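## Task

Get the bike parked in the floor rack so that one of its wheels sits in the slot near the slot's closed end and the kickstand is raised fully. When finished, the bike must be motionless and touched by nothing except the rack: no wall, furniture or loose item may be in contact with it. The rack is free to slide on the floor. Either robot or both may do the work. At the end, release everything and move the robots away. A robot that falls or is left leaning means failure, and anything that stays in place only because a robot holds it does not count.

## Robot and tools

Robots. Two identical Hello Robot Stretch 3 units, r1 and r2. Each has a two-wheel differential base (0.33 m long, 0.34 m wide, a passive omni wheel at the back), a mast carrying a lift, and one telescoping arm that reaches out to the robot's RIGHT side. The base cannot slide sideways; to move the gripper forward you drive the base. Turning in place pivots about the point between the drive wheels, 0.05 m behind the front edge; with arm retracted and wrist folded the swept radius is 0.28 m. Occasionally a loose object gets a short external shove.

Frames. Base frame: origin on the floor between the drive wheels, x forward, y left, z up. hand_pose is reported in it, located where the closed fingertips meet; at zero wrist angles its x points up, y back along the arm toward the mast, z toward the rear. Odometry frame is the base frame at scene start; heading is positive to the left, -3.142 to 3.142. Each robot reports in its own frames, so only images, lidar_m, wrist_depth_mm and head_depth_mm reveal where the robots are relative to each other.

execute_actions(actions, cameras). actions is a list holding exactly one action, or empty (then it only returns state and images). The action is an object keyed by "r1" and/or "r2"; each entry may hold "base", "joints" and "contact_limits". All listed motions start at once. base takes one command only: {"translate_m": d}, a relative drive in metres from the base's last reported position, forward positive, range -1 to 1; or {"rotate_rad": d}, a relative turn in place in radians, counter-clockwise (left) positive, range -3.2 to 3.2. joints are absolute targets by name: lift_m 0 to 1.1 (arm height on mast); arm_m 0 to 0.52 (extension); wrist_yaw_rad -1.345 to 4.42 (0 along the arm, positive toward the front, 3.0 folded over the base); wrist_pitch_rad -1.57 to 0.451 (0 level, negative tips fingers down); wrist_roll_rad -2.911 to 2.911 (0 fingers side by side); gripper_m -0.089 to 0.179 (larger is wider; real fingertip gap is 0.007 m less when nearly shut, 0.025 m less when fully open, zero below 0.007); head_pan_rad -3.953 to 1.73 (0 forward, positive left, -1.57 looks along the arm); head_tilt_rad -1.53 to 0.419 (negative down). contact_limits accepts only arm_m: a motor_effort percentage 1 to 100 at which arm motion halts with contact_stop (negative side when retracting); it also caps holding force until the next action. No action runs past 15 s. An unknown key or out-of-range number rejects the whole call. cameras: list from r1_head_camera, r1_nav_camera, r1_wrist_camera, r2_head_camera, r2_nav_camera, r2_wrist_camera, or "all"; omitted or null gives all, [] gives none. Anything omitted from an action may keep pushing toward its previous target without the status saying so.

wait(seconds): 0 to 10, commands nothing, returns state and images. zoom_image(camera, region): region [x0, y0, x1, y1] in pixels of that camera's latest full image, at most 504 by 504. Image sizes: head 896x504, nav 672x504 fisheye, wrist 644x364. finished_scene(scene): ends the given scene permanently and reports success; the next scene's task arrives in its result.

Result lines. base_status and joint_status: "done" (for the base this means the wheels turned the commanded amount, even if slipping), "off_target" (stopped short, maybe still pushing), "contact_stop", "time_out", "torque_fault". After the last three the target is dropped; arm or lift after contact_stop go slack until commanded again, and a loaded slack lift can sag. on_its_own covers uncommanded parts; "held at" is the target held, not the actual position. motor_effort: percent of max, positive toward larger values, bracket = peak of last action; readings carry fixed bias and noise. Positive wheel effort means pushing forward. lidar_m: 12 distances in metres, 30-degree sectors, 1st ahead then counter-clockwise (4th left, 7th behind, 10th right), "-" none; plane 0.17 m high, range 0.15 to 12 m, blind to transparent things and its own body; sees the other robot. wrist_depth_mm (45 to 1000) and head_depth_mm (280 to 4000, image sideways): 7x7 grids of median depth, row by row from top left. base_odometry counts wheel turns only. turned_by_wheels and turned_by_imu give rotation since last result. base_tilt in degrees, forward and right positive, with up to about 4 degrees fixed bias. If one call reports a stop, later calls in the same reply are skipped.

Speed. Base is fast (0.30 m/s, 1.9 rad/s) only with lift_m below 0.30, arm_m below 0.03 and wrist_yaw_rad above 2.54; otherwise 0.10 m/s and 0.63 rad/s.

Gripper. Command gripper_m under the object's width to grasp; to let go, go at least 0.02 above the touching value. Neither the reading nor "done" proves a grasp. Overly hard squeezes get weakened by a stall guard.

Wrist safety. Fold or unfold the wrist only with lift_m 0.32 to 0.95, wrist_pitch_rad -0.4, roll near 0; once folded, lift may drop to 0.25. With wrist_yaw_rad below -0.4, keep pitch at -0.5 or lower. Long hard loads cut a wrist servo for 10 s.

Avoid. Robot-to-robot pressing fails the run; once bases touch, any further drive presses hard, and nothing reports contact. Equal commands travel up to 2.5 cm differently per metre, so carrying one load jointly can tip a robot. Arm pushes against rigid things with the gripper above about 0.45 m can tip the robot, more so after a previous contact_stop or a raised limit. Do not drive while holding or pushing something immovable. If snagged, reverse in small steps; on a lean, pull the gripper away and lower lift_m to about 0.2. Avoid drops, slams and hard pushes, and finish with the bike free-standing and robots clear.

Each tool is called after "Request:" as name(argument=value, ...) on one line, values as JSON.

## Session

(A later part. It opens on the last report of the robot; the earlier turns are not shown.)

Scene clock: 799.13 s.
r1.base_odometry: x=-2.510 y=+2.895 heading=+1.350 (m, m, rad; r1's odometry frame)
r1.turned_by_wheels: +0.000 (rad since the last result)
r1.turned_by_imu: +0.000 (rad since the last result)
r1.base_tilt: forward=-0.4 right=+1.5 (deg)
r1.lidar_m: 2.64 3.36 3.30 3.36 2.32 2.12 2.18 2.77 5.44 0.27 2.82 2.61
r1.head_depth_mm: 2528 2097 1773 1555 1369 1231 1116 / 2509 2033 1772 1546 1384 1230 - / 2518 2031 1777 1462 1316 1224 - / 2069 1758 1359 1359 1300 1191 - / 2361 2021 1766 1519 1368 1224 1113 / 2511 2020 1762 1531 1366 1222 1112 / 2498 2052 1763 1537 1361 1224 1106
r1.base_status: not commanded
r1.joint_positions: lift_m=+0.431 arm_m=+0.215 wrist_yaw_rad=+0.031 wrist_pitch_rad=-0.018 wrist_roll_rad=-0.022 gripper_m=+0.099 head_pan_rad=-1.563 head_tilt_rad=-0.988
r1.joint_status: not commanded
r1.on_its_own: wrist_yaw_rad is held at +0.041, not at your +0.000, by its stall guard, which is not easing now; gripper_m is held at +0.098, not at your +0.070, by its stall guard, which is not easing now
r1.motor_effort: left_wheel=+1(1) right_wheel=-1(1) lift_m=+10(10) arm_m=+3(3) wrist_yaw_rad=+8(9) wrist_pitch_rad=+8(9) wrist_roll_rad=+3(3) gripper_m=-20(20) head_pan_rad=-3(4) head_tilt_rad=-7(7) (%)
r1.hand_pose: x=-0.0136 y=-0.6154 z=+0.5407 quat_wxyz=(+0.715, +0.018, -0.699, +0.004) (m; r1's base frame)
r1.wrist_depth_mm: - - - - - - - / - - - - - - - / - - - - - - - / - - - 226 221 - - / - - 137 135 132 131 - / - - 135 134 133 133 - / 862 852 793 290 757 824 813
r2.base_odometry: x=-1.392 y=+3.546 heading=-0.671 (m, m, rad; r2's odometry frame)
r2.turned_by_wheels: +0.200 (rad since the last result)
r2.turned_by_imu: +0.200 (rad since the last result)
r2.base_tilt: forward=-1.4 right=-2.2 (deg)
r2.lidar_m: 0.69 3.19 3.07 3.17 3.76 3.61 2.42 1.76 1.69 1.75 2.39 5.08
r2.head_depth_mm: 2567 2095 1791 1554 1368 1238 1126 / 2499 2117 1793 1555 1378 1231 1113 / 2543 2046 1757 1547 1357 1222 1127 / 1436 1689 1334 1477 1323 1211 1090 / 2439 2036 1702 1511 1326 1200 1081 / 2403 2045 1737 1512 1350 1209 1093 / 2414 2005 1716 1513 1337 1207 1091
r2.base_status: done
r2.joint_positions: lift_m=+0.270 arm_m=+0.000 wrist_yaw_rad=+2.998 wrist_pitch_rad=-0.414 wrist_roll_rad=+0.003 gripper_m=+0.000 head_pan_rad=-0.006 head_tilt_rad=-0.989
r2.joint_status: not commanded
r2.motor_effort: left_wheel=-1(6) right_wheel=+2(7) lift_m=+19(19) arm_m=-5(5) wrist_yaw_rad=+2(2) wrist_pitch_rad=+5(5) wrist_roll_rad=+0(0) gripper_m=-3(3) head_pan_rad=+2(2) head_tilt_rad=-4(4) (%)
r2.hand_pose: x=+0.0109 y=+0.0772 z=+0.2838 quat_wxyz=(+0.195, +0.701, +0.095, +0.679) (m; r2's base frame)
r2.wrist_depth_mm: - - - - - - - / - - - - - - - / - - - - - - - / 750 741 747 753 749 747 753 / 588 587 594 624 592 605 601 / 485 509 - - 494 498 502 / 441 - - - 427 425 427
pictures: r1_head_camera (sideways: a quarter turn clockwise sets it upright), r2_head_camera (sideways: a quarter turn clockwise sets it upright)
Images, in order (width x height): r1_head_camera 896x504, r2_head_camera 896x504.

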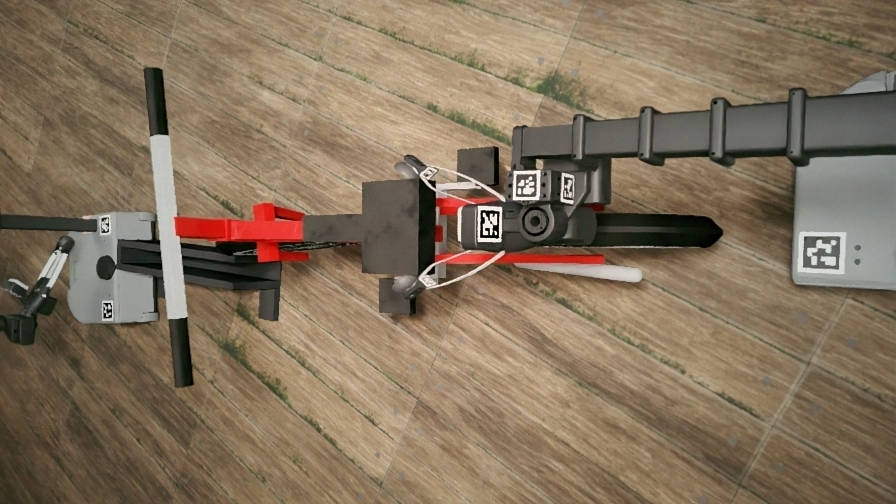

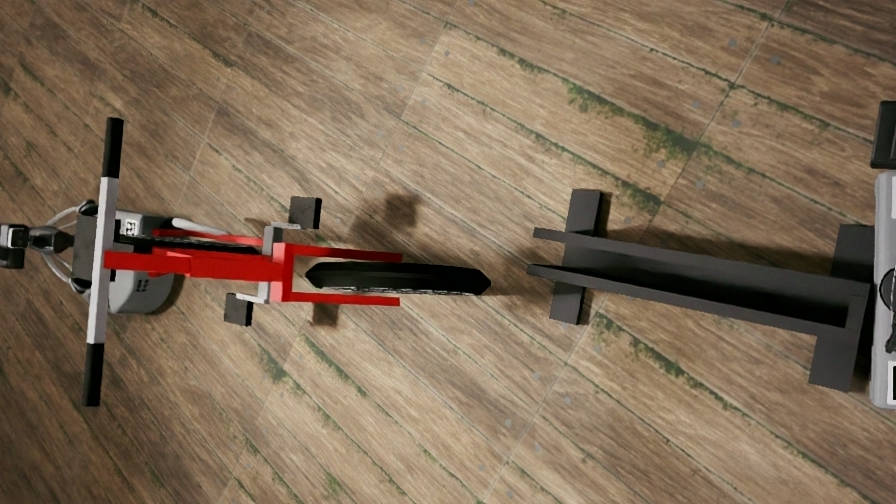

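Request:
execute_actions(actions=[{"r2": {"base": {"rotate_rad": 0.2}}}], cameras=[])

Request:
execute_actions(actions=[{"r2": {"base": {"translate_m": 0.06}}}], cameras=["r2_head_camera"])

Request:
execute_actions(actions=[{"r2": {"base": {"rotate_rad": -0.2}}}], cameras=["r1_head_camera", "r2_head_camera"])

Scene clock: 815.70 s.
r1.base_odometry: x=-2.510 y=+2.895 heading=+1.350 (m, m, rad; r1's odometry frame)
r1.turned_by_wheels: +0.000 (rad since the last result)
r1.turned_by_imu: +0.000 (rad since the last result)
r1.base_tilt: forward=-0.4 right=+1.5 (deg)
r1.lidar_m: 2.64 3.36 3.30 3.37 2.31 2.12 2.18 2.75 5.41 0.27 2.81 2.60
r1.head_depth_mm: 2513 2081 1769 1546 1376 1227 1118 / 2532 2023 1772 1545 1377 1230 - / 2507 2037 1771 1462 1314 1226 - / 2096 1761 1357 1362 1302 1188 - / 2303 2020 1770 1508 1359 1229 1113 / 2489 2017 1770 1536 1360 1224 1108 / 2496 2060 1768 1543 1365 1224 1110
r1.base_status: not commanded
r1.joint_positions: lift_m=+0.431 arm_m=+0.215 wrist_yaw_rad=+0.031 wrist_pitch_rad=-0.018 wrist_roll_rad=-0.022 gripper_m=+0.099 head_pan_rad=-1.563 head_tilt_rad=-0.988
r1.joint_status: not commanded
r1.on_its_own: wrist_yaw_rad is held at +0.041, not at your +0.000, by its stall guard, which is not easing now; gripper_m is held at +0.098, not at your +0.070, by its stall guard, which is not easing now
r1.motor_effort: left_wheel=+1(1) right_wheel=-1(1) lift_m=+10(10) arm_m=+3(2) wrist_yaw_rad=+8(8) wrist_pitch_rad=+9(8) wrist_roll_rad=+3(3) gripper_m=-20(20) head_pan_rad=-3(3) head_tilt_rad=-8(7) (%)
r1.hand_pose: x=-0.0136 y=-0.6154 z=+0.5407 quat_wxyz=(+0.715, +0.018, -0.699, +0.004) (m; r1's base frame)
r1.wrist_depth_mm: - - - - - - - / - - - - - - - / - - - - - - - / - - - 226 222 - - / - - 138 135 132 131 - / - - 135 133 133 133 - / 892 863 788 288 766 819 850
r2.base_odometry: x=-1.392 y=+3.546 heading=-0.471 (m, m, rad; r2's odometry frame)
r2.turned_by_wheels: +0.200 (rad since the last result)
r2.turned_by_imu: +0.199 (rad since the last result)
r2.base_tilt: forward=-1.5 right=-2.4 (deg)
r2.lidar_m: 0.68 3.08 3.07 3.42 3.64 3.62 2.05 1.70 1.69 1.89 3.03 2.03
r2.head_depth_mm: 2574 2071 1778 1558 1386 1233 1114 / 1423 1925 1743 1545 1376 1235 1119 / 2493 2017 1301 1457 1333 1224 1121 / 2488 2060 1760 1526 1337 1184 1109 / 2443 2011 1729 1523 1344 1215 1082 / 2437 2017 1716 1519 1342 1215 1092 / 2398 1991 1692 1506 1335 1201 1091
r2.base_status: done
r2.joint_positions: lift_m=+0.270 arm_m=+0.000 wrist_yaw_rad=+2.998 wrist_pitch_rad=-0.414 wrist_roll_rad=+0.003 gripper_m=+0.000 head_pan_rad=-0.006 head_tilt_rad=-0.989
r2.joint_status: not commanded
r2.motor_effort: left_wheel=-1(7) right_wheel=+2(7) lift_m=+19(19) arm_m=-5(5) wrist_yaw_rad=+2(2) wrist_pitch_rad=+5(5) wrist_roll_rad=+0(0) gripper_m=-3(3) head_pan_rad=+2(1) head_tilt_rad=-4(4) (%)
r2.hand_pose: x=+0.0109 y=+0.0772 z=+0.2838 quat_wxyz=(+0.195, +0.701, +0.095, +0.679) (m; r2's base frame)
r2.wrist_depth_mm: - - - - - - - / - - - - - - - / 986 - - - - - - / 728 741 749 741 749 756 741 / 602 590 592 623 599 602 593 / 499 505 - - 493 496 499 / 435 - - - 425 428 426
pictures: none
No camera images: the call's "cameras" was empty. Leave "cameras" out to get every camera's image.

Scene clock: 817.10 s.
r1.base_odometry: x=-2.510 y=+2.895 heading=+1.350 (m, m, rad; r1's odometry frame)
r1.turned_by_wheels: +0.000 (rad since the last result)
r1.turned_by_imu: +0.000 (rad since the last result)
r1.base_tilt: forward=-0.4 right=+1.4 (deg)
r1.lidar_m: 2.65 3.34 3.31 3.36 2.32 2.12 2.18 2.76 5.42 0.27 2.81 2.62
r1.head_depth_mm: 2539 2084 1773 1545 1369 1229 1113 / 2547 2033 1774 1543 1381 1231 - / 2517 2019 1776 1466 1316 1228 - / 2088 1766 1362 1361 1302 1192 - / 2358 2021 1758 1511 1361 1228 1112 / 2522 2013 1771 1539 1364 1223 1111 / 2491 2051 1748 1536 1362 1222 1109
r1.base_status: not commanded
r1.joint_positions: lift_m=+0.431 arm_m=+0.215 wrist_yaw_rad=+0.031 wrist_pitch_rad=-0.018 wrist_roll_rad=-0.022 gripper_m=+0.099 head_pan_rad=-1.563 head_tilt_rad=-0.988
r1.joint_status: not commanded
r1.on_its_own: wrist_yaw_rad is held at +0.041, not at your +0.000, by its stall guard, which is not easing now; gripper_m is held at +0.098, not at your +0.070, by its stall guard, which is not easing now
r1.motor_effort: left_wheel=+1(1) right_wheel=-1(1) lift_m=+10(10) arm_m=+3(3) wrist_yaw_rad=+9(8) wrist_pitch_rad=+9(9) wrist_roll_rad=+3(3) gripper_m=-21(21) head_pan_rad=-4(3) head_tilt_rad=-7(7) (%)
r1.hand_pose: x=-0.0136 y=-0.6154 z=+0.5407 quat_wxyz=(+0.715, +0.018, -0.699, +0.004) (m; r1's base frame)
r1.wrist_depth_mm: - - - - - - - / - - - - - - - / - - - - - - - / - - - 225 222 - - / - - 137 135 132 131 - / - - 135 134 133 133 - / 868 879 779 287 773 826 812
r2.base_odometry: x=-1.339 y=+3.518 heading=-0.471 (m, m, rad; r2's odometry frame)
r2.turned_by_wheels: +0.000 (rad since the last result)
r2.turned_by_imu: +0.000 (rad since the last result)
r2.base_tilt: forward=-1.5 right=-2.2 (deg)
r2.lidar_m: 0.63 3.05 3.03 3.40 3.68 3.66 2.09 1.74 1.73 1.93 3.12 1.95
r2.head_depth_mm: 2579 2061 1782 1555 1373 1246 1121 / 1420 1567 1724 1558 1374 1231 1117 / 2553 1989 1267 1294 1324 1223 1117 / 2512 2059 1759 1536 1334 1185 1100 / 2423 2044 1743 1526 1356 1215 1092 / 2425 2018 1722 1513 1340 1201 1096 / 2412 1993 1719 1501 1335 1208 1086
r2.base_status: done
r2.joint_positions: lift_m=+0.270 arm_m=+0.000 wrist_yaw_rad=+2.998 wrist_pitch_rad=-0.414 wrist_roll_rad=+0.003 gripper_m=+0.000 head_pan_rad=-0.006 head_tilt_rad=-0.989
r2.joint_status: not commanded
r2.motor_effort: left_wheel=-2(5) right_wheel=+2(11) lift_m=+19(19) arm_m=-5(5) wrist_yaw_rad=+2(2) wrist_pitch_rad=+5(5) wrist_roll_rad=+0(0) gripper_m=-3(3) head_pan_rad=+2(1) head_tilt_rad=-4(4) (%)
r2.hand_pose: x=+0.0109 y=+0.0772 z=+0.2838 quat_wxyz=(+0.195, +0.701, +0.095, +0.679) (m; r2's base frame)
r2.wrist_depth_mm: - - - - - - - / - - - - - - - / 967 - - - - - - / 744 759 753 744 744 747 751 / 584 596 592 622 592 601 603 / 491 509 - - 503 496 496 / 437 - - - 423 426 426
pictures: r2_head_camera (sideways: a quarter turn clockwise sets it upright)
Images, in order (width x height): r2_head_camera 896x504.

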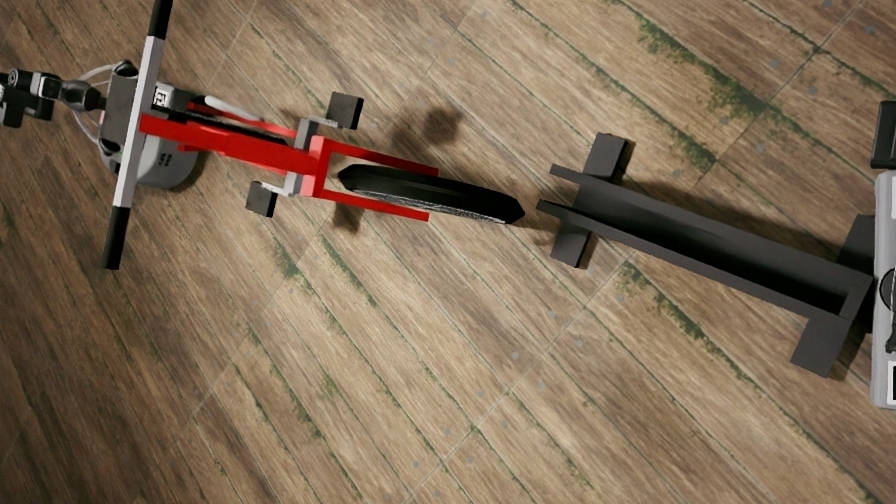

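Scene clock: 818.13 s.
r1.base_odometry: x=-2.510 y=+2.895 heading=+1.350 (m, m, rad; r1's odometry frame)
r1.turned_by_wheels: +0.000 (rad since the last result)
r1.turned_by_imu: +0.000 (rad since the last result)
r1.base_tilt: forward=-0.5 right=+1.5 (deg)
r1.lidar_m: 2.65 3.37 3.29 3.34 2.32 2.11 2.18 2.76 5.42 0.27 2.81 2.61
r1.head_depth_mm: 2538 2086 1768 1552 1364 1229 1115 / 2540 2031 1777 1551 1375 1230 - / 2501 2015 1764 1456 1314 1226 - / 2060 1771 1355 1360 1302 1191 - / 2346 2007 1758 1507 1372 1222 1113 / 2507 2018 1770 1532 1359 1224 1116 / 2507 2081 1764 1534 1355 1222 1110
r1.base_status: not commanded
r1.joint_positions: lift_m=+0.431 arm_m=+0.215 wrist_yaw_rad=+0.031 wrist_pitch_rad=-0.018 wrist_roll_rad=-0.022 gripper_m=+0.099 head_pan_rad=-1.563 head_tilt_rad=-0.988
r1.joint_status: not commanded
r1.on_its_own: wrist_yaw_rad is held at +0.041, not at your +0.000, by its stall guard, which is not easing now; gripper_m is held at +0.098, not at your +0.070, by its stall guard, which is not easing now
r1.motor_effort: left_wheel=+1(2) right_wheel=-1(1) lift_m=+11(10) arm_m=+3(3) wrist_yaw_rad=+8(8) wrist_pitch_rad=+9(9) wrist_roll_rad=+3(3) gripper_m=-21(21) head_pan_rad=-3(3) head_tilt_rad=-8(8) (%)
r1.hand_pose: x=-0.0136 y=-0.6154 z=+0.5407 quat_wxyz=(+0.715, +0.018, -0.699, +0.004) (m; r1's base frame)
r1.wrist_depth_mm: - - - - - - - / - - - - - - - / - - - - - - - / - - - 227 222 - - / - - 137 135 132 131 - / - - 135 134 133 133 - / 870 854 790 287 778 825 829
r2.base_odometry: x=-1.339 y=+3.518 heading=-0.671 (m, m, rad; r2's odometry frame)
r2.turned_by_wheels: -0.200 (rad since the last result)
r2.turned_by_imu: -0.200 (rad since the last result)
r2.base_tilt: forward=-1.4 right=-2.3 (deg)
r2.lidar_m: 0.63 3.15 3.03 3.13 3.82 3.66 2.48 1.80 1.73 1.79 2.44 5.03
r2.head_depth_mm: 2582 2129 1818 1565 1377 1239 1121 / 2529 2059 1799 1544 1362 1233 1122 / 2516 1989 1751 1533 1366 1230 1115 / 1413 1687 1465 1457 1317 1205 1097 / 2452 1995 1702 1514 1350 1193 1077 / 2439 2023 1723 1509 1340 1213 1092 / 2402 2008 1729 1495 1335 1203 1091
r2.base_status: done
r2.joint_positions: lift_m=+0.270 arm_m=+0.000 wrist_yaw_rad=+2.998 wrist_pitch_rad=-0.414 wrist_roll_rad=+0.003 gripper_m=+0.000 head_pan_rad=-0.006 head_tilt_rad=-0.989
r2.joint_status: not commanded
r2.motor_effort: left_wheel=+2(6) right_wheel=-3(6) lift_m=+19(19) arm_m=-5(5) wrist_yaw_rad=+2(2) wrist_pitch_rad=+5(5) wrist_roll_rad=+0(0) gripper_m=-3(3) head_pan_rad=+2(2) head_tilt_rad=-3(4) (%)
r2.hand_pose: x=+0.0109 y=+0.0772 z=+0.2838 quat_wxyz=(+0.195, +0.701, +0.095, +0.679) (m; r2's base frame)
r2.wrist_depth_mm: - - - - - - - / - - - - - - - / 998 - - - - - - / 734 736 744 746 744 749 755 / 596 593 596 616 592 605 596 / 496 515 - - 501 494 498 / 435 - - - 423 427 423
pictures: r1_head_camera (sideways: a quarter turn clockwise sets it upright), r2_head_camera (sideways: a quarter turn clockwise sets it upright)
Images, in order (width x height): r1_head_camera 896x504, r2_head_camera 896x504.

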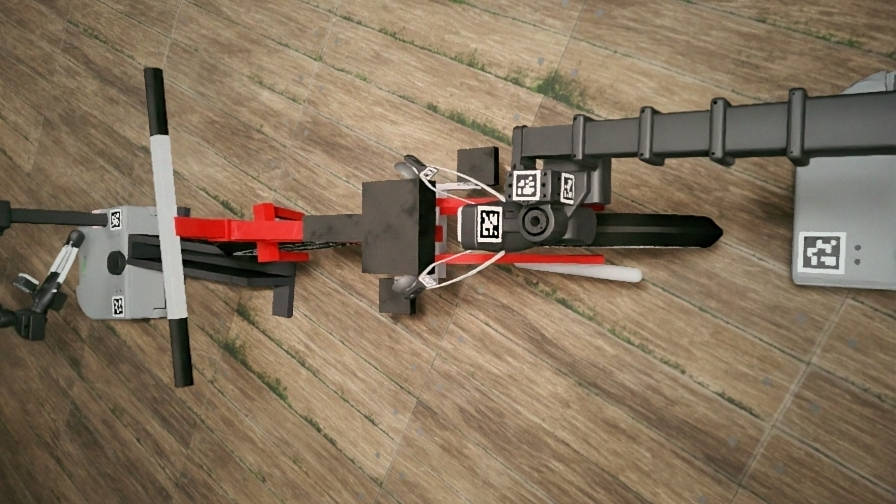

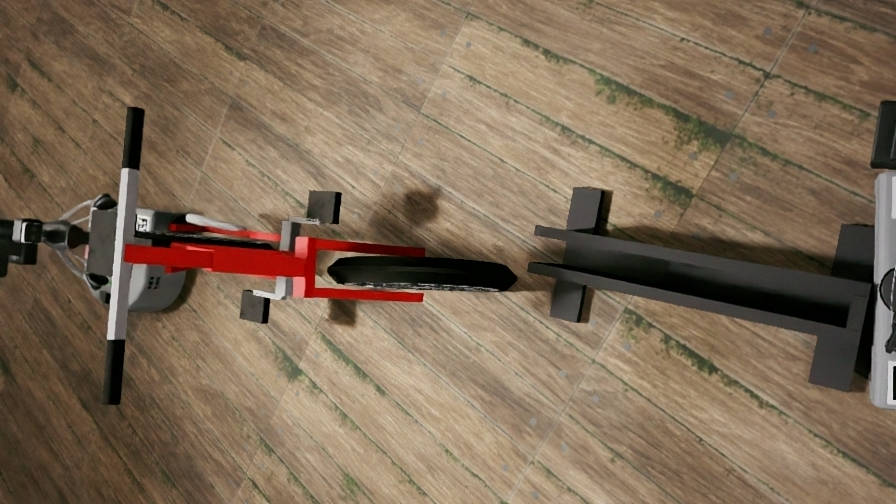

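Request:
execute_actions(actions=[{"r2": {"base": {"translate_m": -0.25}}}], cameras=[])

Request:
execute_actions(actions=[{"r2": {"base": {"rotate_rad": 0.38}}}], cameras=[])

Request:
execute_actions(actions=[{"r2": {"base": {"translate_m": 0.2}}}], cameras=[])

Request:
execute_actions(actions=[{"r2": {"base": {"rotate_rad": -1.85}, "joints": {"head_pan_rad": 1.45, "head_tilt_rad": -1.1}}}], cameras=["r1_head_camera", "r2_head_camera"])

Scene clock: 940.77 s.
r1.base_odometry: x=-2.510 y=+2.895 heading=+1.350 (m, m, rad; r1's odometry frame)
r1.turned_by_wheels: +0.000 (rad since the last result)
r1.turned_by_imu: -0.001 (rad since the last result)
r1.base_tilt: forward=-0.4 right=+1.4 (deg)
r1.lidar_m: 2.65 3.37 3.30 3.37 2.31 2.12 2.17 2.75 5.38 0.27 2.81 2.61
r1.head_depth_mm: 2524 2102 1772 1555 1369 1231 1114 / 2508 2030 1771 1545 1376 1228 - / 2521 2021 1768 1461 1311 1228 - / 2202 1783 1356 1362 1306 1190 - / 2348 2022 1771 1511 1368 1221 1108 / 2487 2020 1763 1536 1359 1223 1111 / 2477 2056 1761 1527 1367 1225 1110
r1.base_status: not commanded
r1.joint_positions: lift_m=+0.431 arm_m=+0.215 wrist_yaw_rad=+0.031 wrist_pitch_rad=-0.018 wrist_roll_rad=-0.022 gripper_m=+0.099 head_pan_rad=-1.563 head_tilt_rad=-0.988
r1.joint_status: not commanded
r1.on_its_own: wrist_yaw_rad is held at +0.041, not at your +0.000, by its stall guard, which is not easing now; gripper_m is held at +0.098, not at your +0.070, by its stall guard, which is not easing now
r1.motor_effort: left_wheel=+1(1) right_wheel=-1(1) lift_m=+10(10) arm_m=+3(3) wrist_yaw_rad=+8(7) wrist_pitch_rad=+9(9) wrist_roll_rad=+3(3) gripper_m=-20(20) head_pan_rad=-3(3) head_tilt_rad=-7(7) (%)
r1.hand_pose: x=-0.0136 y=-0.6154 z=+0.5407 quat_wxyz=(+0.715, +0.018, -0.699, +0.004) (m; r1's base frame)
r1.wrist_depth_mm: - - - - - - - / - - - - - - - / - - - - - - - / - - - 226 221 - - / - - 137 135 132 131 - / - - 134 134 133 133 - / 867 870 806 288 769 824 831
r2.base_odometry: x=-1.534 y=+3.674 heading=-0.671 (m, m, rad; r2's odometry frame)
r2.turned_by_wheels: +0.000 (rad since the last result)
r2.turned_by_imu: -0.001 (rad since the last result)
r2.base_tilt: forward=-1.4 right=-2.2 (deg)
r2.lidar_m: 0.88 3.28 3.15 3.28 3.57 3.45 2.30 1.67 1.61 1.66 2.26 5.29
r2.head_depth_mm: 2532 2113 1807 1569 1373 1231 1116 / 2540 2088 1774 1545 1375 1235 1121 / 2433 2079 1775 1540 1366 1221 1113 / 1599 1810 1649 1475 1341 1200 1113 / 2400 2040 1738 1505 1331 1192 1109 / 2430 1999 1724 1514 1337 1211 1097 / 2423 1995 1713 1493 1339 1204 1095
r2.base_status: done
r2.joint_positions: lift_m=+0.270 arm_m=+0.000 wrist_yaw_rad=+2.998 wrist_pitch_rad=-0.414 wrist_roll_rad=+0.003 gripper_m=+0.000 head_pan_rad=-0.006 head_tilt_rad=-0.989
r2.joint_status: not commanded
r2.motor_effort: left_wheel=+2(5) right_wheel=-1(9) lift_m=+19(19) arm_m=-5(5) wrist_yaw_rad=+2(3) wrist_pitch_rad=+5(5) wrist_roll_rad=+0(0) gripper_m=-3(3) head_pan_rad=+2(1) head_tilt_rad=-4(4) (%)
r2.hand_pose: x=+0.0109 y=+0.0772 z=+0.2838 quat_wxyz=(+0.195, +0.701, +0.095, +0.679) (m; r2's base frame)
r2.wrist_depth_mm: - - - - - - - / - - - - - - - / 981 - - - - - - / 731 728 754 742 743 743 750 / 596 594 589 618 591 600 600 / 491 514 - - 495 502 495 / 438 - - - 423 429 426
pictures: none
No camera images: the call's "cameras" was empty. Leave "cameras" out to get every camera's image.

Scene clock: 942.17 s.
r1.base_odometry: x=-2.510 y=+2.895 heading=+1.350 (m, m, rad; r1's odometry frame)
r1.turned_by_wheels: +0.000 (rad since the last result)
r1.turned_by_imu: +0.000 (rad since the last result)
r1.base_tilt: forward=-0.5 right=+1.4 (deg)
r1.lidar_m: 2.65 3.34 3.27 3.34 2.31 2.12 2.18 2.76 5.40 0.27 2.81 2.61
r1.head_depth_mm: 2542 2074 1778 1556 1371 1230 1118 / 2522 2025 1778 1544 1382 1231 - / 2513 2039 1772 1457 1311 1231 - / 2188 1750 1358 1366 1307 1192 - / 2302 2025 1769 1507 1363 1228 1112 / 2500 2023 1764 1535 1360 1223 1109 / 2492 2061 1764 1543 1363 1224 1107
r1.base_status: not commanded
r1.joint_positions: lift_m=+0.431 arm_m=+0.215 wrist_yaw_rad=+0.031 wrist_pitch_rad=-0.018 wrist_roll_rad=-0.022 gripper_m=+0.099 head_pan_rad=-1.563 head_tilt_rad=-0.988
r1.joint_status: not commanded
r1.on_its_own: wrist_yaw_rad is held at +0.041, not at your +0.000, by its stall guard, which is not easing now; gripper_m is held at +0.098, not at your +0.070, by its stall guard, which is not easing now
r1.motor_effort: left_wheel=+1(0) right_wheel=-1(1) lift_m=+10(10) arm_m=+3(3) wrist_yaw_rad=+8(7) wrist_pitch_rad=+9(8) wrist_roll_rad=+3(3) gripper_m=-20(20) head_pan_rad=-4(3) head_tilt_rad=-8(7) (%)
r1.hand_pose: x=-0.0136 y=-0.6154 z=+0.5407 quat_wxyz=(+0.715, +0.018, -0.699, +0.004) (m; r1's base frame)
r1.wrist_depth_mm: - - - - - - - / - - - - - - - / - - - - - - - / - - - 227 220 - - / - - 138 135 132 131 - / - - 135 134 132 133 - / 876 858 786 291 797 836 826
r2.base_odometry: x=-1.534 y=+3.674 heading=-0.291 (m, m, rad; r2's odometry frame)
r2.turned_by_wheels: +0.380 (rad since the last result)
r2.turned_by_imu: +0.380 (rad since the last result)
r2.base_tilt: forward=-1.4 right=-2.3 (deg)
r2.lidar_m: 3.46 3.15 3.17 3.79 3.46 2.71 1.76 1.61 1.62 2.00 4.02 0.88
r2.head_depth_mm: 2498 1951 1685 1557 1383 1240 1116 / 2525 2096 1691 1510 1355 1232 1116 / 2510 2084 1744 1548 1350 1192 1112 / 2499 2036 1748 1534 1373 1186 1114 / 2457 2019 1739 1521 1350 1214 1110 / 2471 2042 1725 1526 1350 1204 1102 / 2401 1994 1709 1501 1339 1205 1094
r2.base_status: done
r2.joint_positions: lift_m=+0.270 arm_m=+0.000 wrist_yaw_rad=+2.998 wrist_pitch_rad=-0.414 wrist_roll_rad=+0.003 gripper_m=+0.000 head_pan_rad=-0.006 head_tilt_rad=-0.989
r2.joint_status: not commanded
r2.motor_effort: left_wheel=-1(6) right_wheel=+3(8) lift_m=+19(19) arm_m=-5(5) wrist_yaw_rad=+2(2) wrist_pitch_rad=+5(5) wrist_roll_rad=+0(0) gripper_m=-2(3) head_pan_rad=+2(1) head_tilt_rad=-3(4) (%)
r2.hand_pose: x=+0.0109 y=+0.0772 z=+0.2838 quat_wxyz=(+0.195, +0.701, +0.095, +0.679) (m; r2's base frame)
r2.wrist_depth_mm: - - - - - - - / - - - - - - - / 981 - - - - - - / 743 747 741 733 752 736 743 / 596 597 597 620 596 589 595 / 494 510 - - 500 493 499 / 433 - - - 425 429 427
pictures: none
No camera images: the call's "cameras" was empty. Leave "cameras" out to get every camera's image.

Scene clock: 944.67 s.
r1.base_odometry: x=-2.510 y=+2.895 heading=+1.350 (m, m, rad; r1's odometry frame)
r1.turned_by_wheels: +0.000 (rad since the last result)
r1.turned_by_imu: +0.000 (rad since the last result)
r1.base_tilt: forward=-0.4 right=+1.5 (deg)
r1.lidar_m: 2.65 3.35 3.30 3.35 2.31 2.13 2.18 2.76 5.42 0.27 2.81 2.61
r1.head_depth_mm: 2536 2086 1768 1543 1375 1233 1115 / 2531 2031 1775 1552 1382 1231 - / 2440 2027 1764 1457 1319 1225 - / 2079 1760 1358 1366 1306 1193 - / 2512 2015 1767 1512 1367 1221 1112 / 2503 2017 1773 1533 1364 1224 1113 / 2495 2069 1754 1537 1365 1221 1108
r1.base_status: not commanded
r1.joint_positions: lift_m=+0.431 arm_m=+0.215 wrist_yaw_rad=+0.031 wrist_pitch_rad=-0.018 wrist_roll_rad=-0.022 gripper_m=+0.099 head_pan_rad=-1.563 head_tilt_rad=-0.988
r1.joint_status: not commanded
r1.on_its_own: wrist_yaw_rad is held at +0.041, not at your +0.000, by its stall guard, which is not easing now; gripper_m is held at +0.098, not at your +0.070, by its stall guard, which is not easing now
r1.motor_effort: left_wheel=+1(1) right_wheel=-1(1) lift_m=+10(10) arm_m=+3(3) wrist_yaw_rad=+7(9) wrist_pitch_rad=+9(9) wrist_roll_rad=+3(3) gripper_m=-20(19) head_pan_rad=-4(3) head_tilt_rad=-8(8) (%)
r1.hand_pose: x=-0.0136 y=-0.6154 z=+0.5407 quat_wxyz=(+0.715, +0.018, -0.699, +0.004) (m; r1's base frame)
r1.wrist_depth_mm: - - - - - - - / - - - - - - - / - - - - - - - / - - - 227 220 - - / - - 137 135 132 131 - / - - 135 134 132 133 - / 879 845 800 289 775 822 819
r2.base_odometry: x=-1.343 y=+3.617 heading=-0.291 (m, m, rad; r2's odometry frame)
r2.turned_by_wheels: +0.000 (rad since the last result)
r2.turned_by_imu: -0.001 (rad since the last result)
r2.base_tilt: forward=-1.5 right=-2.3 (deg)
r2.lidar_m: 3.29 2.99 3.02 3.76 3.56 2.98 1.93 1.76 1.77 2.19 4.38 0.70
r2.head_depth_mm: 2552 1983 1263 1494 1378 1234 1112 / 2503 2073 1781 1480 1337 1213 1122 / 2518 2071 1760 1529 1369 1207 1097 / 2487 2028 1756 1535 1349 1216 1093 / 2461 2024 1729 1516 1352 1221 1110 / 2433 1994 1723 1503 1350 1208 1099 / 2427 2004 1723 1506 1334 1204 1095
r2.base_status: done
r2.joint_positions: lift_m=+0.270 arm_m=+0.000 wrist_yaw_rad=+2.998 wrist_pitch_rad=-0.414 wrist_roll_rad=+0.003 gripper_m=+0.000 head_pan_rad=-0.006 head_tilt_rad=-0.989
r2.joint_status: not commanded
r2.motor_effort: left_wheel=-1(6) right_wheel=+3(8) lift_m=+19(19) arm_m=-5(5) wrist_yaw_rad=+3(2) wrist_pitch_rad=+5(5) wrist_roll_rad=+0(0) gripper_m=-2(4) head_pan_rad=+1(2) head_tilt_rad=-4(4) (%)
r2.hand_pose: x=+0.0109 y=+0.0772 z=+0.2838 quat_wxyz=(+0.195, +0.701, +0.095, +0.679) (m; r2's base frame)
r2.wrist_depth_mm: - - - - - - - / - - - - - - - / 977 - - - - - - / 759 752 739 744 757 745 751 / 594 591 592 618 595 599 597 / 494 510 - - 490 493 507 / 434 - - - 425 430 430
pictures: none
No camera images: the call's "cameras" was empty. Leave "cameras" out to get every camera's image.

Scene clock: 947.60 s.
r1.base_odometry: x=-2.510 y=+2.895 heading=+1.350 (m, m, rad; r1's odometry frame)
r1.turned_by_wheels: +0.000 (rad since the last result)
r1.turned_by_imu: +0.000 (rad since the last result)
r1.base_tilt: forward=-0.3 right=+1.5 (deg)
r1.lidar_m: 2.65 3.36 3.30 3.35 2.31 2.12 2.18 2.75 5.43 0.27 2.82 2.61
r1.head_depth_mm: 2516 2096 1776 1541 1370 1232 1120 / 2514 2035 1774 1555 1380 1227 - / 2075 1982 1762 1467 1317 1229 - / 2524 1950 1347 1363 1309 1194 - / 2524 1973 1765 1515 1367 1226 1114 / 2495 2033 1747 1533 1355 1222 1106 / 2481 2052 1760 1538 1362 1224 1109
r1.base_status: not commanded
r1.joint_positions: lift_m=+0.431 arm_m=+0.215 wrist_yaw_rad=+0.031 wrist_pitch_rad=-0.018 wrist_roll_rad=-0.022 gripper_m=+0.099 head_pan_rad=-1.563 head_tilt_rad=-0.988
r1.joint_status: not commanded
r1.on_its_own: wrist_yaw_rad is held at +0.041, not at your +0.000, by its stall guard, which is not easing now; gripper_m is held at +0.098, not at your +0.070, by its stall guard, which is not easing now
r1.motor_effort: left_wheel=+1(1) right_wheel=-1(1) lift_m=+11(10) arm_m=+3(3) wrist_yaw_rad=+8(7) wrist_pitch_rad=+8(8) wrist_roll_rad=+3(3) gripper_m=-21(20) head_pan_rad=-3(4) head_tilt_rad=-6(7) (%)
r1.hand_pose: x=-0.0136 y=-0.6154 z=+0.5407 quat_wxyz=(+0.715, +0.018, -0.699, +0.004) (m; r1's base frame)
r1.wrist_depth_mm: - - - - - - - / - - - - - - - / - - - - - - - / - - - 226 220 - - / - - 138 135 132 130 - / - - 135 134 133 133 - / 880 862 791 286 764 834 838
r2.base_odometry: x=-1.343 y=+3.617 heading=-2.141 (m, m, rad; r2's odometry frame)
r2.turned_by_wheels: -1.850 (rad since the last result)
r2.turned_by_imu: -1.844 (rad since the last result)
r2.base_tilt: forward=-1.5 right=-2.3 (deg)
r2.lidar_m: 1.90 2.84 5.18 0.70 3.04 3.00 3.24 3.63 3.59 2.27 1.78 1.76
r2.head_depth_mm: 2141 1856 1632 1457 1314 1215 1115 / 2064 1840 1614 1460 1328 1211 1113 / 1951 1774 1600 1415 1206 1163 1102 / 1872 1560 1353 1414 1316 1197 1101 / 2013 1787 1601 1430 1293 1220 - / 2048 1772 1578 1440 1313 - - / 2013 1772 1570 1449 - - -
r2.base_status: done
r2.joint_positions: lift_m=+0.270 arm_m=+0.000 wrist_yaw_rad=+2.998 wrist_pitch_rad=-0.414 wrist_roll_rad=+0.003 gripper_m=+0.000 head_pan_rad=+1.444 head_tilt_rad=-1.088
r2.joint_status: all done
r2.motor_effort: left_wheel=+7(33) right_wheel=-2(7) lift_m=+19(19) arm_m=-5(5) wrist_yaw_rad=+2(2) wrist_pitch_rad=+5(5) wrist_roll_rad=+0(0) gripper_m=-3(3) head_pan_rad=+2(26) head_tilt_rad=-4(13) (%)
r2.hand_pose: x=+0.0109 y=+0.0772 z=+0.2838 quat_wxyz=(+0.195, +0.701, +0.095, +0.679) (m; r2's base frame)
r2.wrist_depth_mm: - - - - - - - / - - - - - - - / 993 - - 924 725 - - / 747 751 730 749 539 747 753 / 582 592 595 622 444 435 605 / 498 509 - - 376 303 502 / 438 - - - 382 336 427
pictures: r1_head_camera (sideways: a quarter turn clockwise sets it upright), r2_head_camera (sideways: a quarter turn clockwise sets it upright)
Images, in order (width x height): r1_head_camera 896x504, r2_head_camera 896x504.

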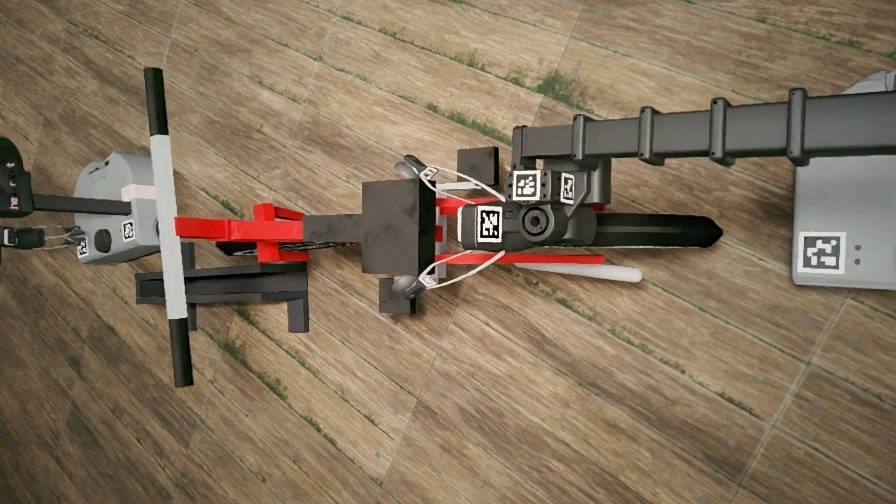

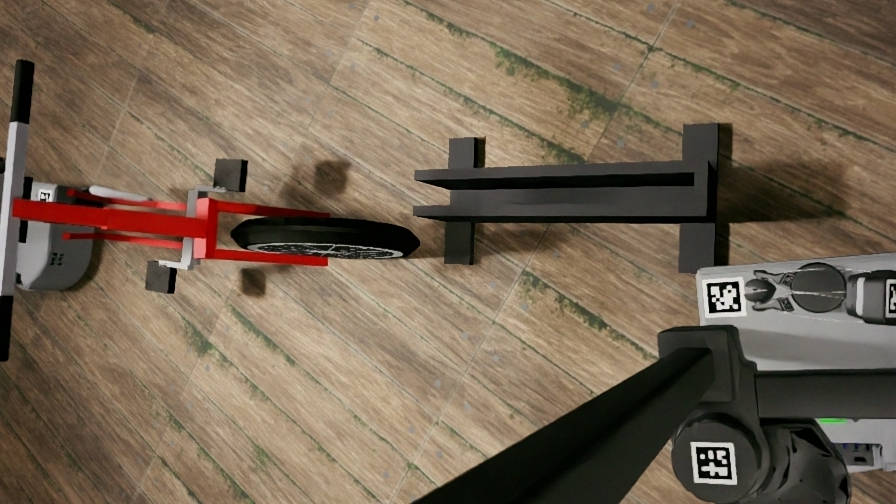

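Request:
execute_actions(actions=[{"r2": {"base": {"translate_m": -0.3}}}], cameras=[])

Request:
execute_actions(actions=[{"r2": {"base": {"rotate_rad": 1.5}, "joints": {"head_pan_rad": -1.0, "head_tilt_rad": -1.1}}}], cameras=[])

Request:
execute_actions(actions=[{"r2": {"base": {"translate_m": 0.3}}}], cameras=["r2_head_camera"])

Request:
execute_actions(actions=[{"r2": {"base": {"translate_m": 0.08}, "joints": {"lift_m": 0.38, "wrist_pitch_rad": -0.4}}}], cameras=[])

Request:
execute_actions(actions=[{"r2": {"base": {"translate_m": 0.1}, "joints": {"wrist_yaw_rad": 0.0, "head_pan_rad": -1.4}}}], cameras=["r1_head_camera", "r2_head_camera", "r2_wrist_camera"])

Scene clock: 1006.50 s.
r1.base_odometry: x=-2.510 y=+2.895 heading=+1.350 (m, m, rad; r1's odometry frame)
r1.turned_by_wheels: +0.000 (rad since the last result)
r1.turned_by_imu: -0.001 (rad since the last result)
r1.base_tilt: forward=-0.5 right=+1.4 (deg)
r1.lidar_m: 2.64 3.36 3.31 3.36 2.31 2.12 2.18 2.76 5.42 0.27 2.81 2.61
r1.head_depth_mm: 2533 2085 1767 1546 1374 1234 1113 / 2023 2030 1765 1549 1387 1228 - / 2493 2022 1774 1462 1314 1227 - / 2504 1948 1352 1364 1305 1191 - / 2522 1968 1763 1520 1367 1227 1109 / 2492 2025 1767 1537 1362 1225 1111 / 2480 2069 1751 1537 1366 1222 1106
r1.base_status: not commanded
r1.joint_positions: lift_m=+0.431 arm_m=+0.215 wrist_yaw_rad=+0.031 wrist_pitch_rad=-0.018 wrist_roll_rad=-0.022 gripper_m=+0.099 head_pan_rad=-1.563 head_tilt_rad=-0.988
r1.joint_status: not commanded
r1.on_its_own: wrist_yaw_rad is held at +0.041, not at your +0.000, by its stall guard, which is not easing now; gripper_m is held at +0.098, not at your +0.070, by its stall guard, which is not easing now
r1.motor_effort: left_wheel=+1(1) right_wheel=-1(1) lift_m=+10(10) arm_m=+3(3) wrist_yaw_rad=+9(7) wrist_pitch_rad=+9(9) wrist_roll_rad=+3(3) gripper_m=-20(21) head_pan_rad=-3(4) head_tilt_rad=-7(7) (%)
r1.hand_pose: x=-0.0136 y=-0.6154 z=+0.5407 quat_wxyz=(+0.715, +0.018, -0.699, +0.004) (m; r1's base frame)
r1.wrist_depth_mm: - - - - - - - / - - - - - - - / - - - - - - - / - - - 226 222 - - / - - 137 135 132 130 - / - - 135 134 132 133 - / 884 852 799 288 767 831 826
r2.base_odometry: x=-1.181 y=+3.869 heading=-2.141 (m, m, rad; r2's odometry frame)
r2.turned_by_wheels: +0.000 (rad since the last result)
r2.turned_by_imu: -0.001 (rad since the last result)
r2.base_tilt: forward=-1.4 right=-2.3 (deg)
r2.lidar_m: 2.15 3.24 0.81 3.51 2.80 2.76 2.97 3.45 3.40 2.58 2.03 2.00
r2.head_depth_mm: 1240 1796 1606 1343 1206 1179 1119 / 1603 1563 1366 1424 1311 1204 1112 / 1988 1799 1616 1444 1314 1198 1103 / 2083 1788 1608 1438 1308 1204 1106 / 2034 1809 1606 1435 1297 1222 - / 2027 1804 1582 1420 1315 - - / 2031 1767 1558 1438 - - -
r2.base_status: done
r2.joint_positions: lift_m=+0.270 arm_m=+0.000 wrist_yaw_rad=+2.998 wrist_pitch_rad=-0.414 wrist_roll_rad=+0.003 gripper_m=+0.000 head_pan_rad=+1.444 head_tilt_rad=-1.088
r2.joint_status: not commanded
r2.motor_effort: left_wheel=+2(5) right_wheel=-1(9) lift_m=+19(19) arm_m=-5(5) wrist_yaw_rad=+2(2) wrist_pitch_rad=+5(5) wrist_roll_rad=+0(0) gripper_m=-3(3) head_pan_rad=+1(2) head_tilt_rad=-4(4) (%)
r2.hand_pose: x=+0.0109 y=+0.0772 z=+0.2838 quat_wxyz=(+0.195, +0.701, +0.095, +0.679) (m; r2's base frame)
r2.wrist_depth_mm: - - - - - - - / - - - - - - - / 982 - - - 970 763 880 / 734 737 752 744 738 692 523 / 589 595 592 605 591 607 490 / 492 508 - - 494 495 471 / 433 - - - 425 425 414
pictures: none
No camera images: the call's "cameras" was empty. Leave "cameras" out to get every camera's image.

Scene clock: 1008.77 s.
r1.base_odometry: x=-2.510 y=+2.895 heading=+1.350 (m, m, rad; r1's odometry frame)
r1.turned_by_wheels: +0.000 (rad since the last result)
r1.turned_by_imu: +0.000 (rad since the last result)
r1.base_tilt: forward=-0.4 right=+1.4 (deg)
r1.lidar_m: 2.65 3.34 3.30 3.36 2.31 2.12 2.18 2.76 5.44 0.27 2.80 2.61
r1.head_depth_mm: 2526 2102 1774 1550 1369 1227 1118 / 2199 2033 1777 1546 1381 1227 - / 2132 2034 1768 1457 1311 1228 - / 2501 1961 1357 1367 1310 1189 - / 2511 1969 1773 1516 1365 1231 1111 / 2515 2022 1770 1538 1358 1224 1112 / 2495 2070 1759 1547 1362 1224 1111
r1.base_status: not commanded
r1.joint_positions: lift_m=+0.431 arm_m=+0.215 wrist_yaw_rad=+0.031 wrist_pitch_rad=-0.018 wrist_roll_rad=-0.022 gripper_m=+0.099 head_pan_rad=-1.563 head_tilt_rad=-0.988
r1.joint_status: not commanded
r1.on_its_own: wrist_yaw_rad is held at +0.041, not at your +0.000, by its stall guard, which is not easing now; gripper_m is held at +0.098, not at your +0.070, by its stall guard, which is not easing now
r1.motor_effort: left_wheel=+1(0) right_wheel=-1(1) lift_m=+10(10) arm_m=+3(3) wrist_yaw_rad=+8(8) wrist_pitch_rad=+9(8) wrist_roll_rad=+3(3) gripper_m=-21(20) head_pan_rad=-3(3) head_tilt_rad=-8(7) (%)
r1.hand_pose: x=-0.0136 y=-0.6154 z=+0.5407 quat_wxyz=(+0.715, +0.018, -0.699, +0.004) (m; r1's base frame)
r1.wrist_depth_mm: - - - - - - - / - - - - - - - / - - - - - - - / - - - 225 221 - - / - - 138 135 132 131 - / - - 135 134 132 133 - / 870 847 787 289 775 818 831
r2.base_odometry: x=-1.181 y=+3.869 heading=-0.641 (m, m, rad; r2's odometry frame)
r2.turned_by_wheels: +1.500 (rad since the last result)
r2.turned_by_imu: +1.500 (rad since the last result)
r2.base_tilt: forward=-1.6 right=-2.3 (deg)
r2.lidar_m: 1.80 2.84 2.76 2.89 3.50 3.40 2.75 2.06 2.00 2.10 2.94 0.81
r2.head_depth_mm: 2125 1848 1637 1458 1331 1208 1110 / 2097 1826 1607 1453 1330 1208 1115 / 2080 1813 1598 1444 1304 1234 - / 2079 1792 1597 1431 1281 1217 - / 2052 1793 1594 1355 1297 1187 1121 / 2037 1785 1588 1384 1288 1184 1100 / 2034 1766 1569 1392 1285 1176 1080
r2.base_status: done
r2.joint_positions: lift_m=+0.270 arm_m=+0.000 wrist_yaw_rad=+2.998 wrist_pitch_rad=-0.414 wrist_roll_rad=+0.003 gripper_m=+0.000 head_pan_rad=-0.993 head_tilt_rad=-1.088
r2.joint_status: all done
r2.motor_effort: left_wheel=-2(6) right_wheel=+2(10) lift_m=+19(19) arm_m=-6(5) wrist_yaw_rad=+2(2) wrist_pitch_rad=+5(5) wrist_roll_rad=+0(0) gripper_m=-2(2) head_pan_rad=-3(25) head_tilt_rad=-4(3) (%)
r2.hand_pose: x=+0.0109 y=+0.0772 z=+0.2838 quat_wxyz=(+0.195, +0.701, +0.095, +0.679) (m; r2's base frame)
r2.wrist_depth_mm: - - - - - - - / - - - - - - - / 984 - - - - - - / 731 742 751 748 743 746 750 / 594 597 598 617 591 599 594 / 492 509 - - 496 494 495 / 435 - - - 425 427 426
pictures: none
No camera images: the call's "cameras" was empty. Leave "cameras" out to get every camera's image.

Scene clock: 1011.57 s.
r1.base_odometry: x=-2.510 y=+2.895 heading=+1.350 (m, m, rad; r1's odometry frame)
r1.turned_by_wheels: +0.000 (rad since the last result)
r1.turned_by_imu: +0.000 (rad since the last result)
r1.base_tilt: forward=-0.4 right=+1.4 (deg)
r1.lidar_m: 2.64 3.35 3.30 3.36 2.32 2.12 2.18 2.76 5.40 0.27 2.81 2.61
r1.head_depth_mm: 2366 2080 1779 1547 1371 1231 1116 / 1861 1968 1763 1547 1375 1234 - / 2364 1949 1773 1459 1305 1233 - / 2528 1961 1354 1370 1304 1190 - / 2504 1977 1770 1517 1366 1231 1109 / 2489 2010 1771 1541 1362 1224 1110 / 2508 2046 1770 1536 1356 1222 1106
r1.base_status: not commanded
r1.joint_positions: lift_m=+0.431 arm_m=+0.215 wrist_yaw_rad=+0.031 wrist_pitch_rad=-0.018 wrist_roll_rad=-0.022 gripper_m=+0.099 head_pan_rad=-1.563 head_tilt_rad=-0.988
r1.joint_status: not commanded
r1.on_its_own: wrist_yaw_rad is held at +0.041, not at your +0.000, by its stall guard, which is not easing now; gripper_m is held at +0.098, not at your +0.070, by its stall guard, which is not easing now
r1.motor_effort: left_wheel=+1(1) right_wheel=-1(1) lift_m=+10(11) arm_m=+3(3) wrist_yaw_rad=+10(8) wrist_pitch_rad=+9(9) wrist_roll_rad=+3(3) gripper_m=-20(20) head_pan_rad=-3(3) head_tilt_rad=-6(8) (%)
r1.hand_pose: x=-0.0136 y=-0.6154 z=+0.5407 quat_wxyz=(+0.715, +0.018, -0.699, +0.004) (m; r1's base frame)
r1.wrist_depth_mm: - - - - - - - / - - - - - - - / - - - - - - - / - - - 226 222 - - / - - 138 135 132 131 - / - - 135 134 133 133 - / 898 851 798 287 763 837 809
r2.base_odometry: x=-0.941 y=+3.690 heading=-0.641 (m, m, rad; r2's odometry frame)
r2.turned_by_wheels: +0.000 (rad since the last result)
r2.turned_by_imu: -0.001 (rad since the last result)
r2.base_tilt: forward=-1.5 right=-2.4 (deg)
r2.lidar_m: 1.95 2.68 2.60 2.72 3.76 3.66 2.98 2.23 2.17 2.26 3.17 0.57
r2.head_depth_mm: 2102 1847 1639 1469 1322 1206 1112 / 2121 1825 1623 1450 1206 1210 1106 / 2078 1812 1620 1439 1274 1230 - / 2077 1801 1605 1421 1286 1218 - / 2032 1796 1586 1396 1302 1194 1120 / 2026 1773 1575 1251 1295 1187 1092 / 2029 1779 1137 1379 1300 1176 1085
r2.base_status: done
r2.joint_positions: lift_m=+0.270 arm_m=+0.000 wrist_yaw_rad=+2.998 wrist_pitch_rad=-0.414 wrist_roll_rad=+0.003 gripper_m=+0.000 head_pan_rad=-0.994 head_tilt_rad=-1.088
r2.joint_status: not commanded
r2.motor_effort: left_wheel=-1(5) right_wheel=+3(9) lift_m=+19(19) arm_m=-5(6) wrist_yaw_rad=+2(2) wrist_pitch_rad=+5(5) wrist_roll_rad=+0(0) gripper_m=-2(2) head_pan_rad=-2(3) head_tilt_rad=-4(4) (%)
r2.hand_pose: x=+0.0109 y=+0.0772 z=+0.2838 quat_wxyz=(+0.195, +0.701, +0.095, +0.679) (m; r2's base frame)
r2.wrist_depth_mm: - - - - - - - / - - - - - - - / 981 - - - - - - / 732 738 751 739 742 742 763 / 591 588 585 629 593 591 592 / 489 512 - - 495 497 500 / 433 - - - 428 429 428
pictures: r2_head_camera (sideways: a quarter turn clockwise sets it upright)
Images, in order (width x height): r2_head_camera 896x504.

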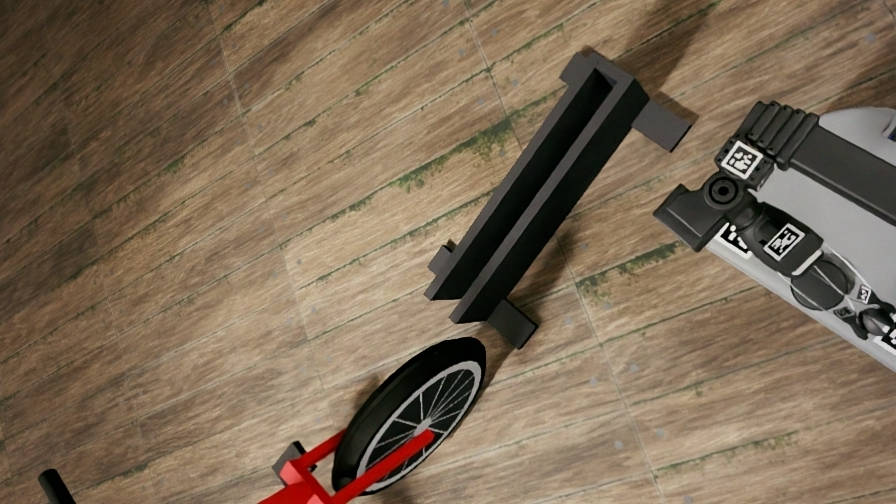

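Scene clock: 1013.40 s.
r1.base_odometry: x=-2.510 y=+2.895 heading=+1.350 (m, m, rad; r1's odometry frame)
r1.turned_by_wheels: +0.000 (rad since the last result)
r1.turned_by_imu: +0.000 (rad since the last result)
r1.base_tilt: forward=-0.4 right=+1.4 (deg)
r1.lidar_m: 2.64 3.38 3.31 3.35 2.31 2.12 2.18 2.75 5.42 0.27 2.82 2.61
r1.head_depth_mm: 2424 2039 1785 1553 1374 1228 1117 / 2388 1943 1771 1543 1378 1232 - / 2430 1942 1773 1466 1317 1227 - / 2520 1950 1361 1360 1309 1191 - / 2505 1970 1767 1509 1363 1225 1112 / 2513 2026 1756 1537 1364 1227 1112 / 2464 2061 1764 1534 1367 1221 1110
r1.base_status: not commanded
r1.joint_positions: lift_m=+0.431 arm_m=+0.215 wrist_yaw_rad=+0.031 wrist_pitch_rad=-0.018 wrist_roll_rad=-0.022 gripper_m=+0.099 head_pan_rad=-1.563 head_tilt_rad=-0.988
r1.joint_status: not commanded
r1.on_its_own: wrist_yaw_rad is held at +0.041, not at your +0.000, by its stall guard, which is not easing now; gripper_m is held at +0.098, not at your +0.070, by its stall guard, which is not easing now
r1.motor_effort: left_wheel=+0(1) right_wheel=-1(1) lift_m=+10(10) arm_m=+3(3) wrist_yaw_rad=+8(8) wrist_pitch_rad=+9(9) wrist_roll_rad=+3(3) gripper_m=-20(20) head_pan_rad=-3(3) head_tilt_rad=-7(7) (%)
r1.hand_pose: x=-0.0136 y=-0.6154 z=+0.5407 quat_wxyz=(+0.715, +0.018, -0.699, +0.004) (m; r1's base frame)
r1.wrist_depth_mm: - - - - - - - / - - - - - - - / - - - - - - - / - - - 225 222 - - / - - 137 135 132 131 - / - - 135 134 132 133 - / 865 865 788 289 777 833 836
r2.base_odometry: x=-0.876 y=+3.642 heading=-0.641 (m, m, rad; r2's odometry frame)
r2.turned_by_wheels: +0.000 (rad since the last result)
r2.turned_by_imu: -0.001 (rad since the last result)
r2.base_tilt: forward=-1.4 right=-2.3 (deg)
r2.lidar_m: 3.47 2.64 2.56 2.68 3.75 3.71 3.04 2.27 2.20 2.31 0.51 0.53
r2.head_depth_mm: 2131 1859 1627 1457 1331 1195 1118 / 2083 1823 1604 1452 1230 1211 1100 / 2075 1804 1619 1444 1261 - - / 2093 1819 1600 1430 1290 1212 - / 2071 1787 1583 1304 1302 1198 1121 / 2042 1781 1577 1185 1287 1184 1096 / 2026 1762 1132 1401 1279 1181 1094
r2.base_status: done
r2.joint_positions: lift_m=+0.380 arm_m=+0.000 wrist_yaw_rad=+2.998 wrist_pitch_rad=-0.414 wrist_roll_rad=+0.003 gripper_m=+0.000 head_pan_rad=-0.994 head_tilt_rad=-1.088
r2.joint_status: all done
r2.motor_effort: left_wheel=-2(5) right_wheel=+2(8) lift_m=+31(31) arm_m=-5(6) wrist_yaw_rad=+2(3) wrist_pitch_rad=+5(4) wrist_roll_rad=+0(0) gripper_m=-3(2) head_pan_rad=-3(3) head_tilt_rad=-4(4) (%)
r2.hand_pose: x=+0.0109 y=+0.0772 z=+0.3931 quat_wxyz=(+0.195, +0.701, +0.095, +0.679) (m; r2's base frame)
r2.wrist_depth_mm: - - - - - - - / - - - - - - - / - - - - - - - / 930 908 944 938 942 955 952 / 749 754 755 785 751 756 759 / 622 626 - - 635 633 627 / 540 533 539 531 517 546 541
pictures: none
No camera images: the call's "cameras" was empty. Leave "cameras" out to get every camera's image.

Scene clock: 1015.93 s.
r1.base_odometry: x=-2.510 y=+2.895 heading=+1.350 (m, m, rad; r1's odometry frame)
r1.turned_by_wheels: +0.000 (rad since the last result)
r1.turned_by_imu: +0.000 (rad since the last result)
r1.base_tilt: forward=-0.4 right=+1.4 (deg)
r1.lidar_m: 2.63 3.33 3.31 3.34 2.32 2.12 2.18 2.76 1.77 0.27 2.81 2.61
r1.head_depth_mm: 2392 1973 1783 1550 1369 1236 1119 / 2367 1855 1777 1544 1387 1229 - / 2375 1941 1779 1466 1312 1228 - / 2487 1954 1360 1368 1305 1189 - / 2495 1966 1760 1514 1368 1226 1111 / 2515 2024 1763 1538 1366 1225 1112 / 2489 2065 1763 1527 1358 1225 1108
r1.base_status: not commanded
r1.joint_positions: lift_m=+0.431 arm_m=+0.215 wrist_yaw_rad=+0.031 wrist_pitch_rad=-0.018 wrist_roll_rad=-0.022 gripper_m=+0.099 head_pan_rad=-1.563 head_tilt_rad=-0.988
r1.joint_status: not commanded
r1.on_its_own: wrist_yaw_rad is held at +0.041, not at your +0.000, by its stall guard, which is not easing now; gripper_m is held at +0.098, not at your +0.070, by its stall guard, which is not easing now
r1.motor_effort: left_wheel=+1(1) right_wheel=-1(1) lift_m=+10(10) arm_m=+3(3) wrist_yaw_rad=+8(8) wrist_pitch_rad=+8(9) wrist_roll_rad=+3(3) gripper_m=-19(21) head_pan_rad=-3(3) head_tilt_rad=-7(7) (%)
r1.hand_pose: x=-0.0136 y=-0.6154 z=+0.5407 quat_wxyz=(+0.715, +0.018, -0.699, +0.004) (m; r1's base frame)
r1.wrist_depth_mm: - - - - - - - / - - - - - - - / - - - - - - - / - - - 226 221 - - / - - 137 135 132 130 - / - - 135 134 133 133 - / 882 862 786 288 766 839 823
r2.base_odometry: x=-0.796 y=+3.582 heading=-0.641 (m, m, rad; r2's odometry frame)
r2.turned_by_wheels: +0.000 (rad since the last result)
r2.turned_by_imu: -0.001 (rad since the last result)
r2.base_tilt: forward=-1.5 right=-2.3 (deg)
r2.lidar_m: 3.42 2.58 2.51 2.62 3.69 3.81 3.11 2.32 2.26 2.36 0.45 0.53
r2.head_depth_mm: 2113 1850 1618 1468 1321 1213 1117 / 2091 1834 1617 1464 1246 1213 1114 / 2081 1831 1605 1449 1267 - - / 2064 1799 1601 1431 1279 - - / 2054 1792 1587 1433 1271 1198 1106 / 2015 1787 1587 1422 1256 1189 1092 / 2013 1769 1575 1408 1257 1187 1084
r2.base_status: done
r2.joint_positions: lift_m=+0.380 arm_m=+0.000 wrist_yaw_rad=+0.003 wrist_pitch_rad=-0.414 wrist_roll_rad=+0.003 gripper_m=+0.000 head_pan_rad=-1.393 head_tilt_rad=-1.088
r2.joint_status: all done
r2.motor_effort: left_wheel=-2(3) right_wheel=+2(6) lift_m=+31(31) arm_m=-6(6) wrist_yaw_rad=-4(8) wrist_pitch_rad=+5(5) wrist_roll_rad=+0(0) gripper_m=-3(3) head_pan_rad=-2(18) head_tilt_rad=-4(4) (%)
r2.hand_pose: x=-0.0208 y=-0.3702 z=+0.3931 quat_wxyz=(+0.691, +0.147, -0.693, -0.145) (m; r2's base frame)
r2.wrist_depth_mm: - - - - - - - / - - - - - - - / - - - - - - - / 946 934 944 930 949 938 955 / 751 742 749 785 759 748 762 / 624 623 622 - 638 629 629 / 412 440 428 417 410 393 528
pictures: r1_head_camera (sideways: a quarter turn clockwise sets it upright), r2_head_camera (sideways: a quarter turn clockwise sets it upright), r2_wrist_camera
Images, in order (width x height): r1_head_camera 896x504, r2_head_camera 896x504, r2_wrist_camera 644x364.

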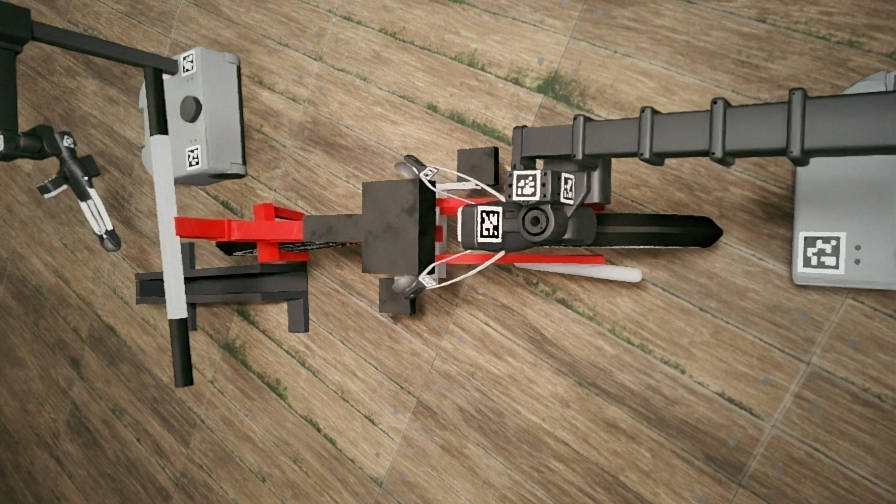

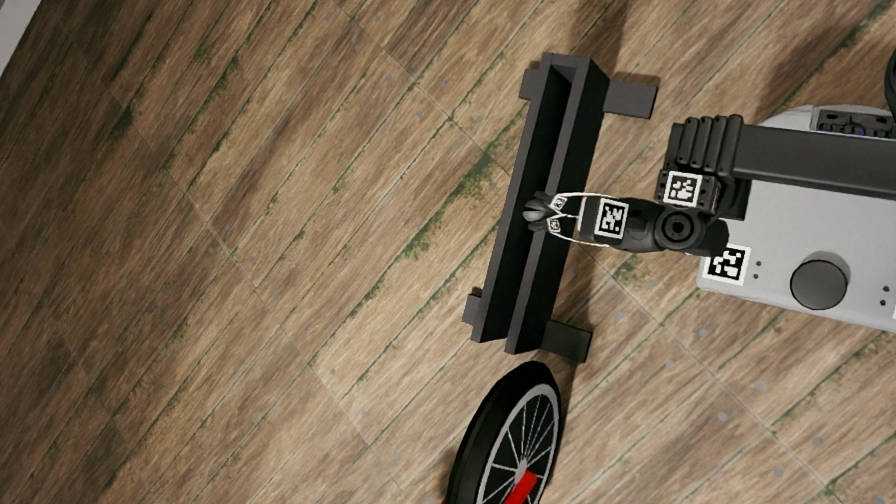

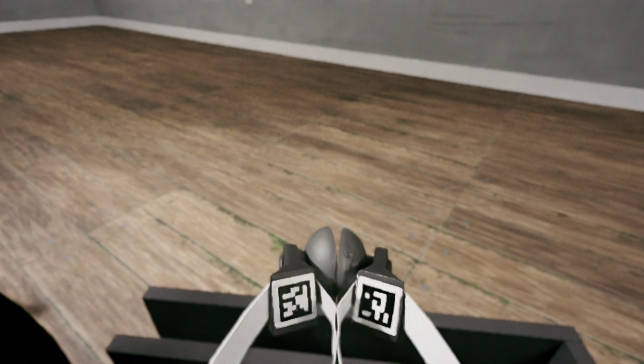

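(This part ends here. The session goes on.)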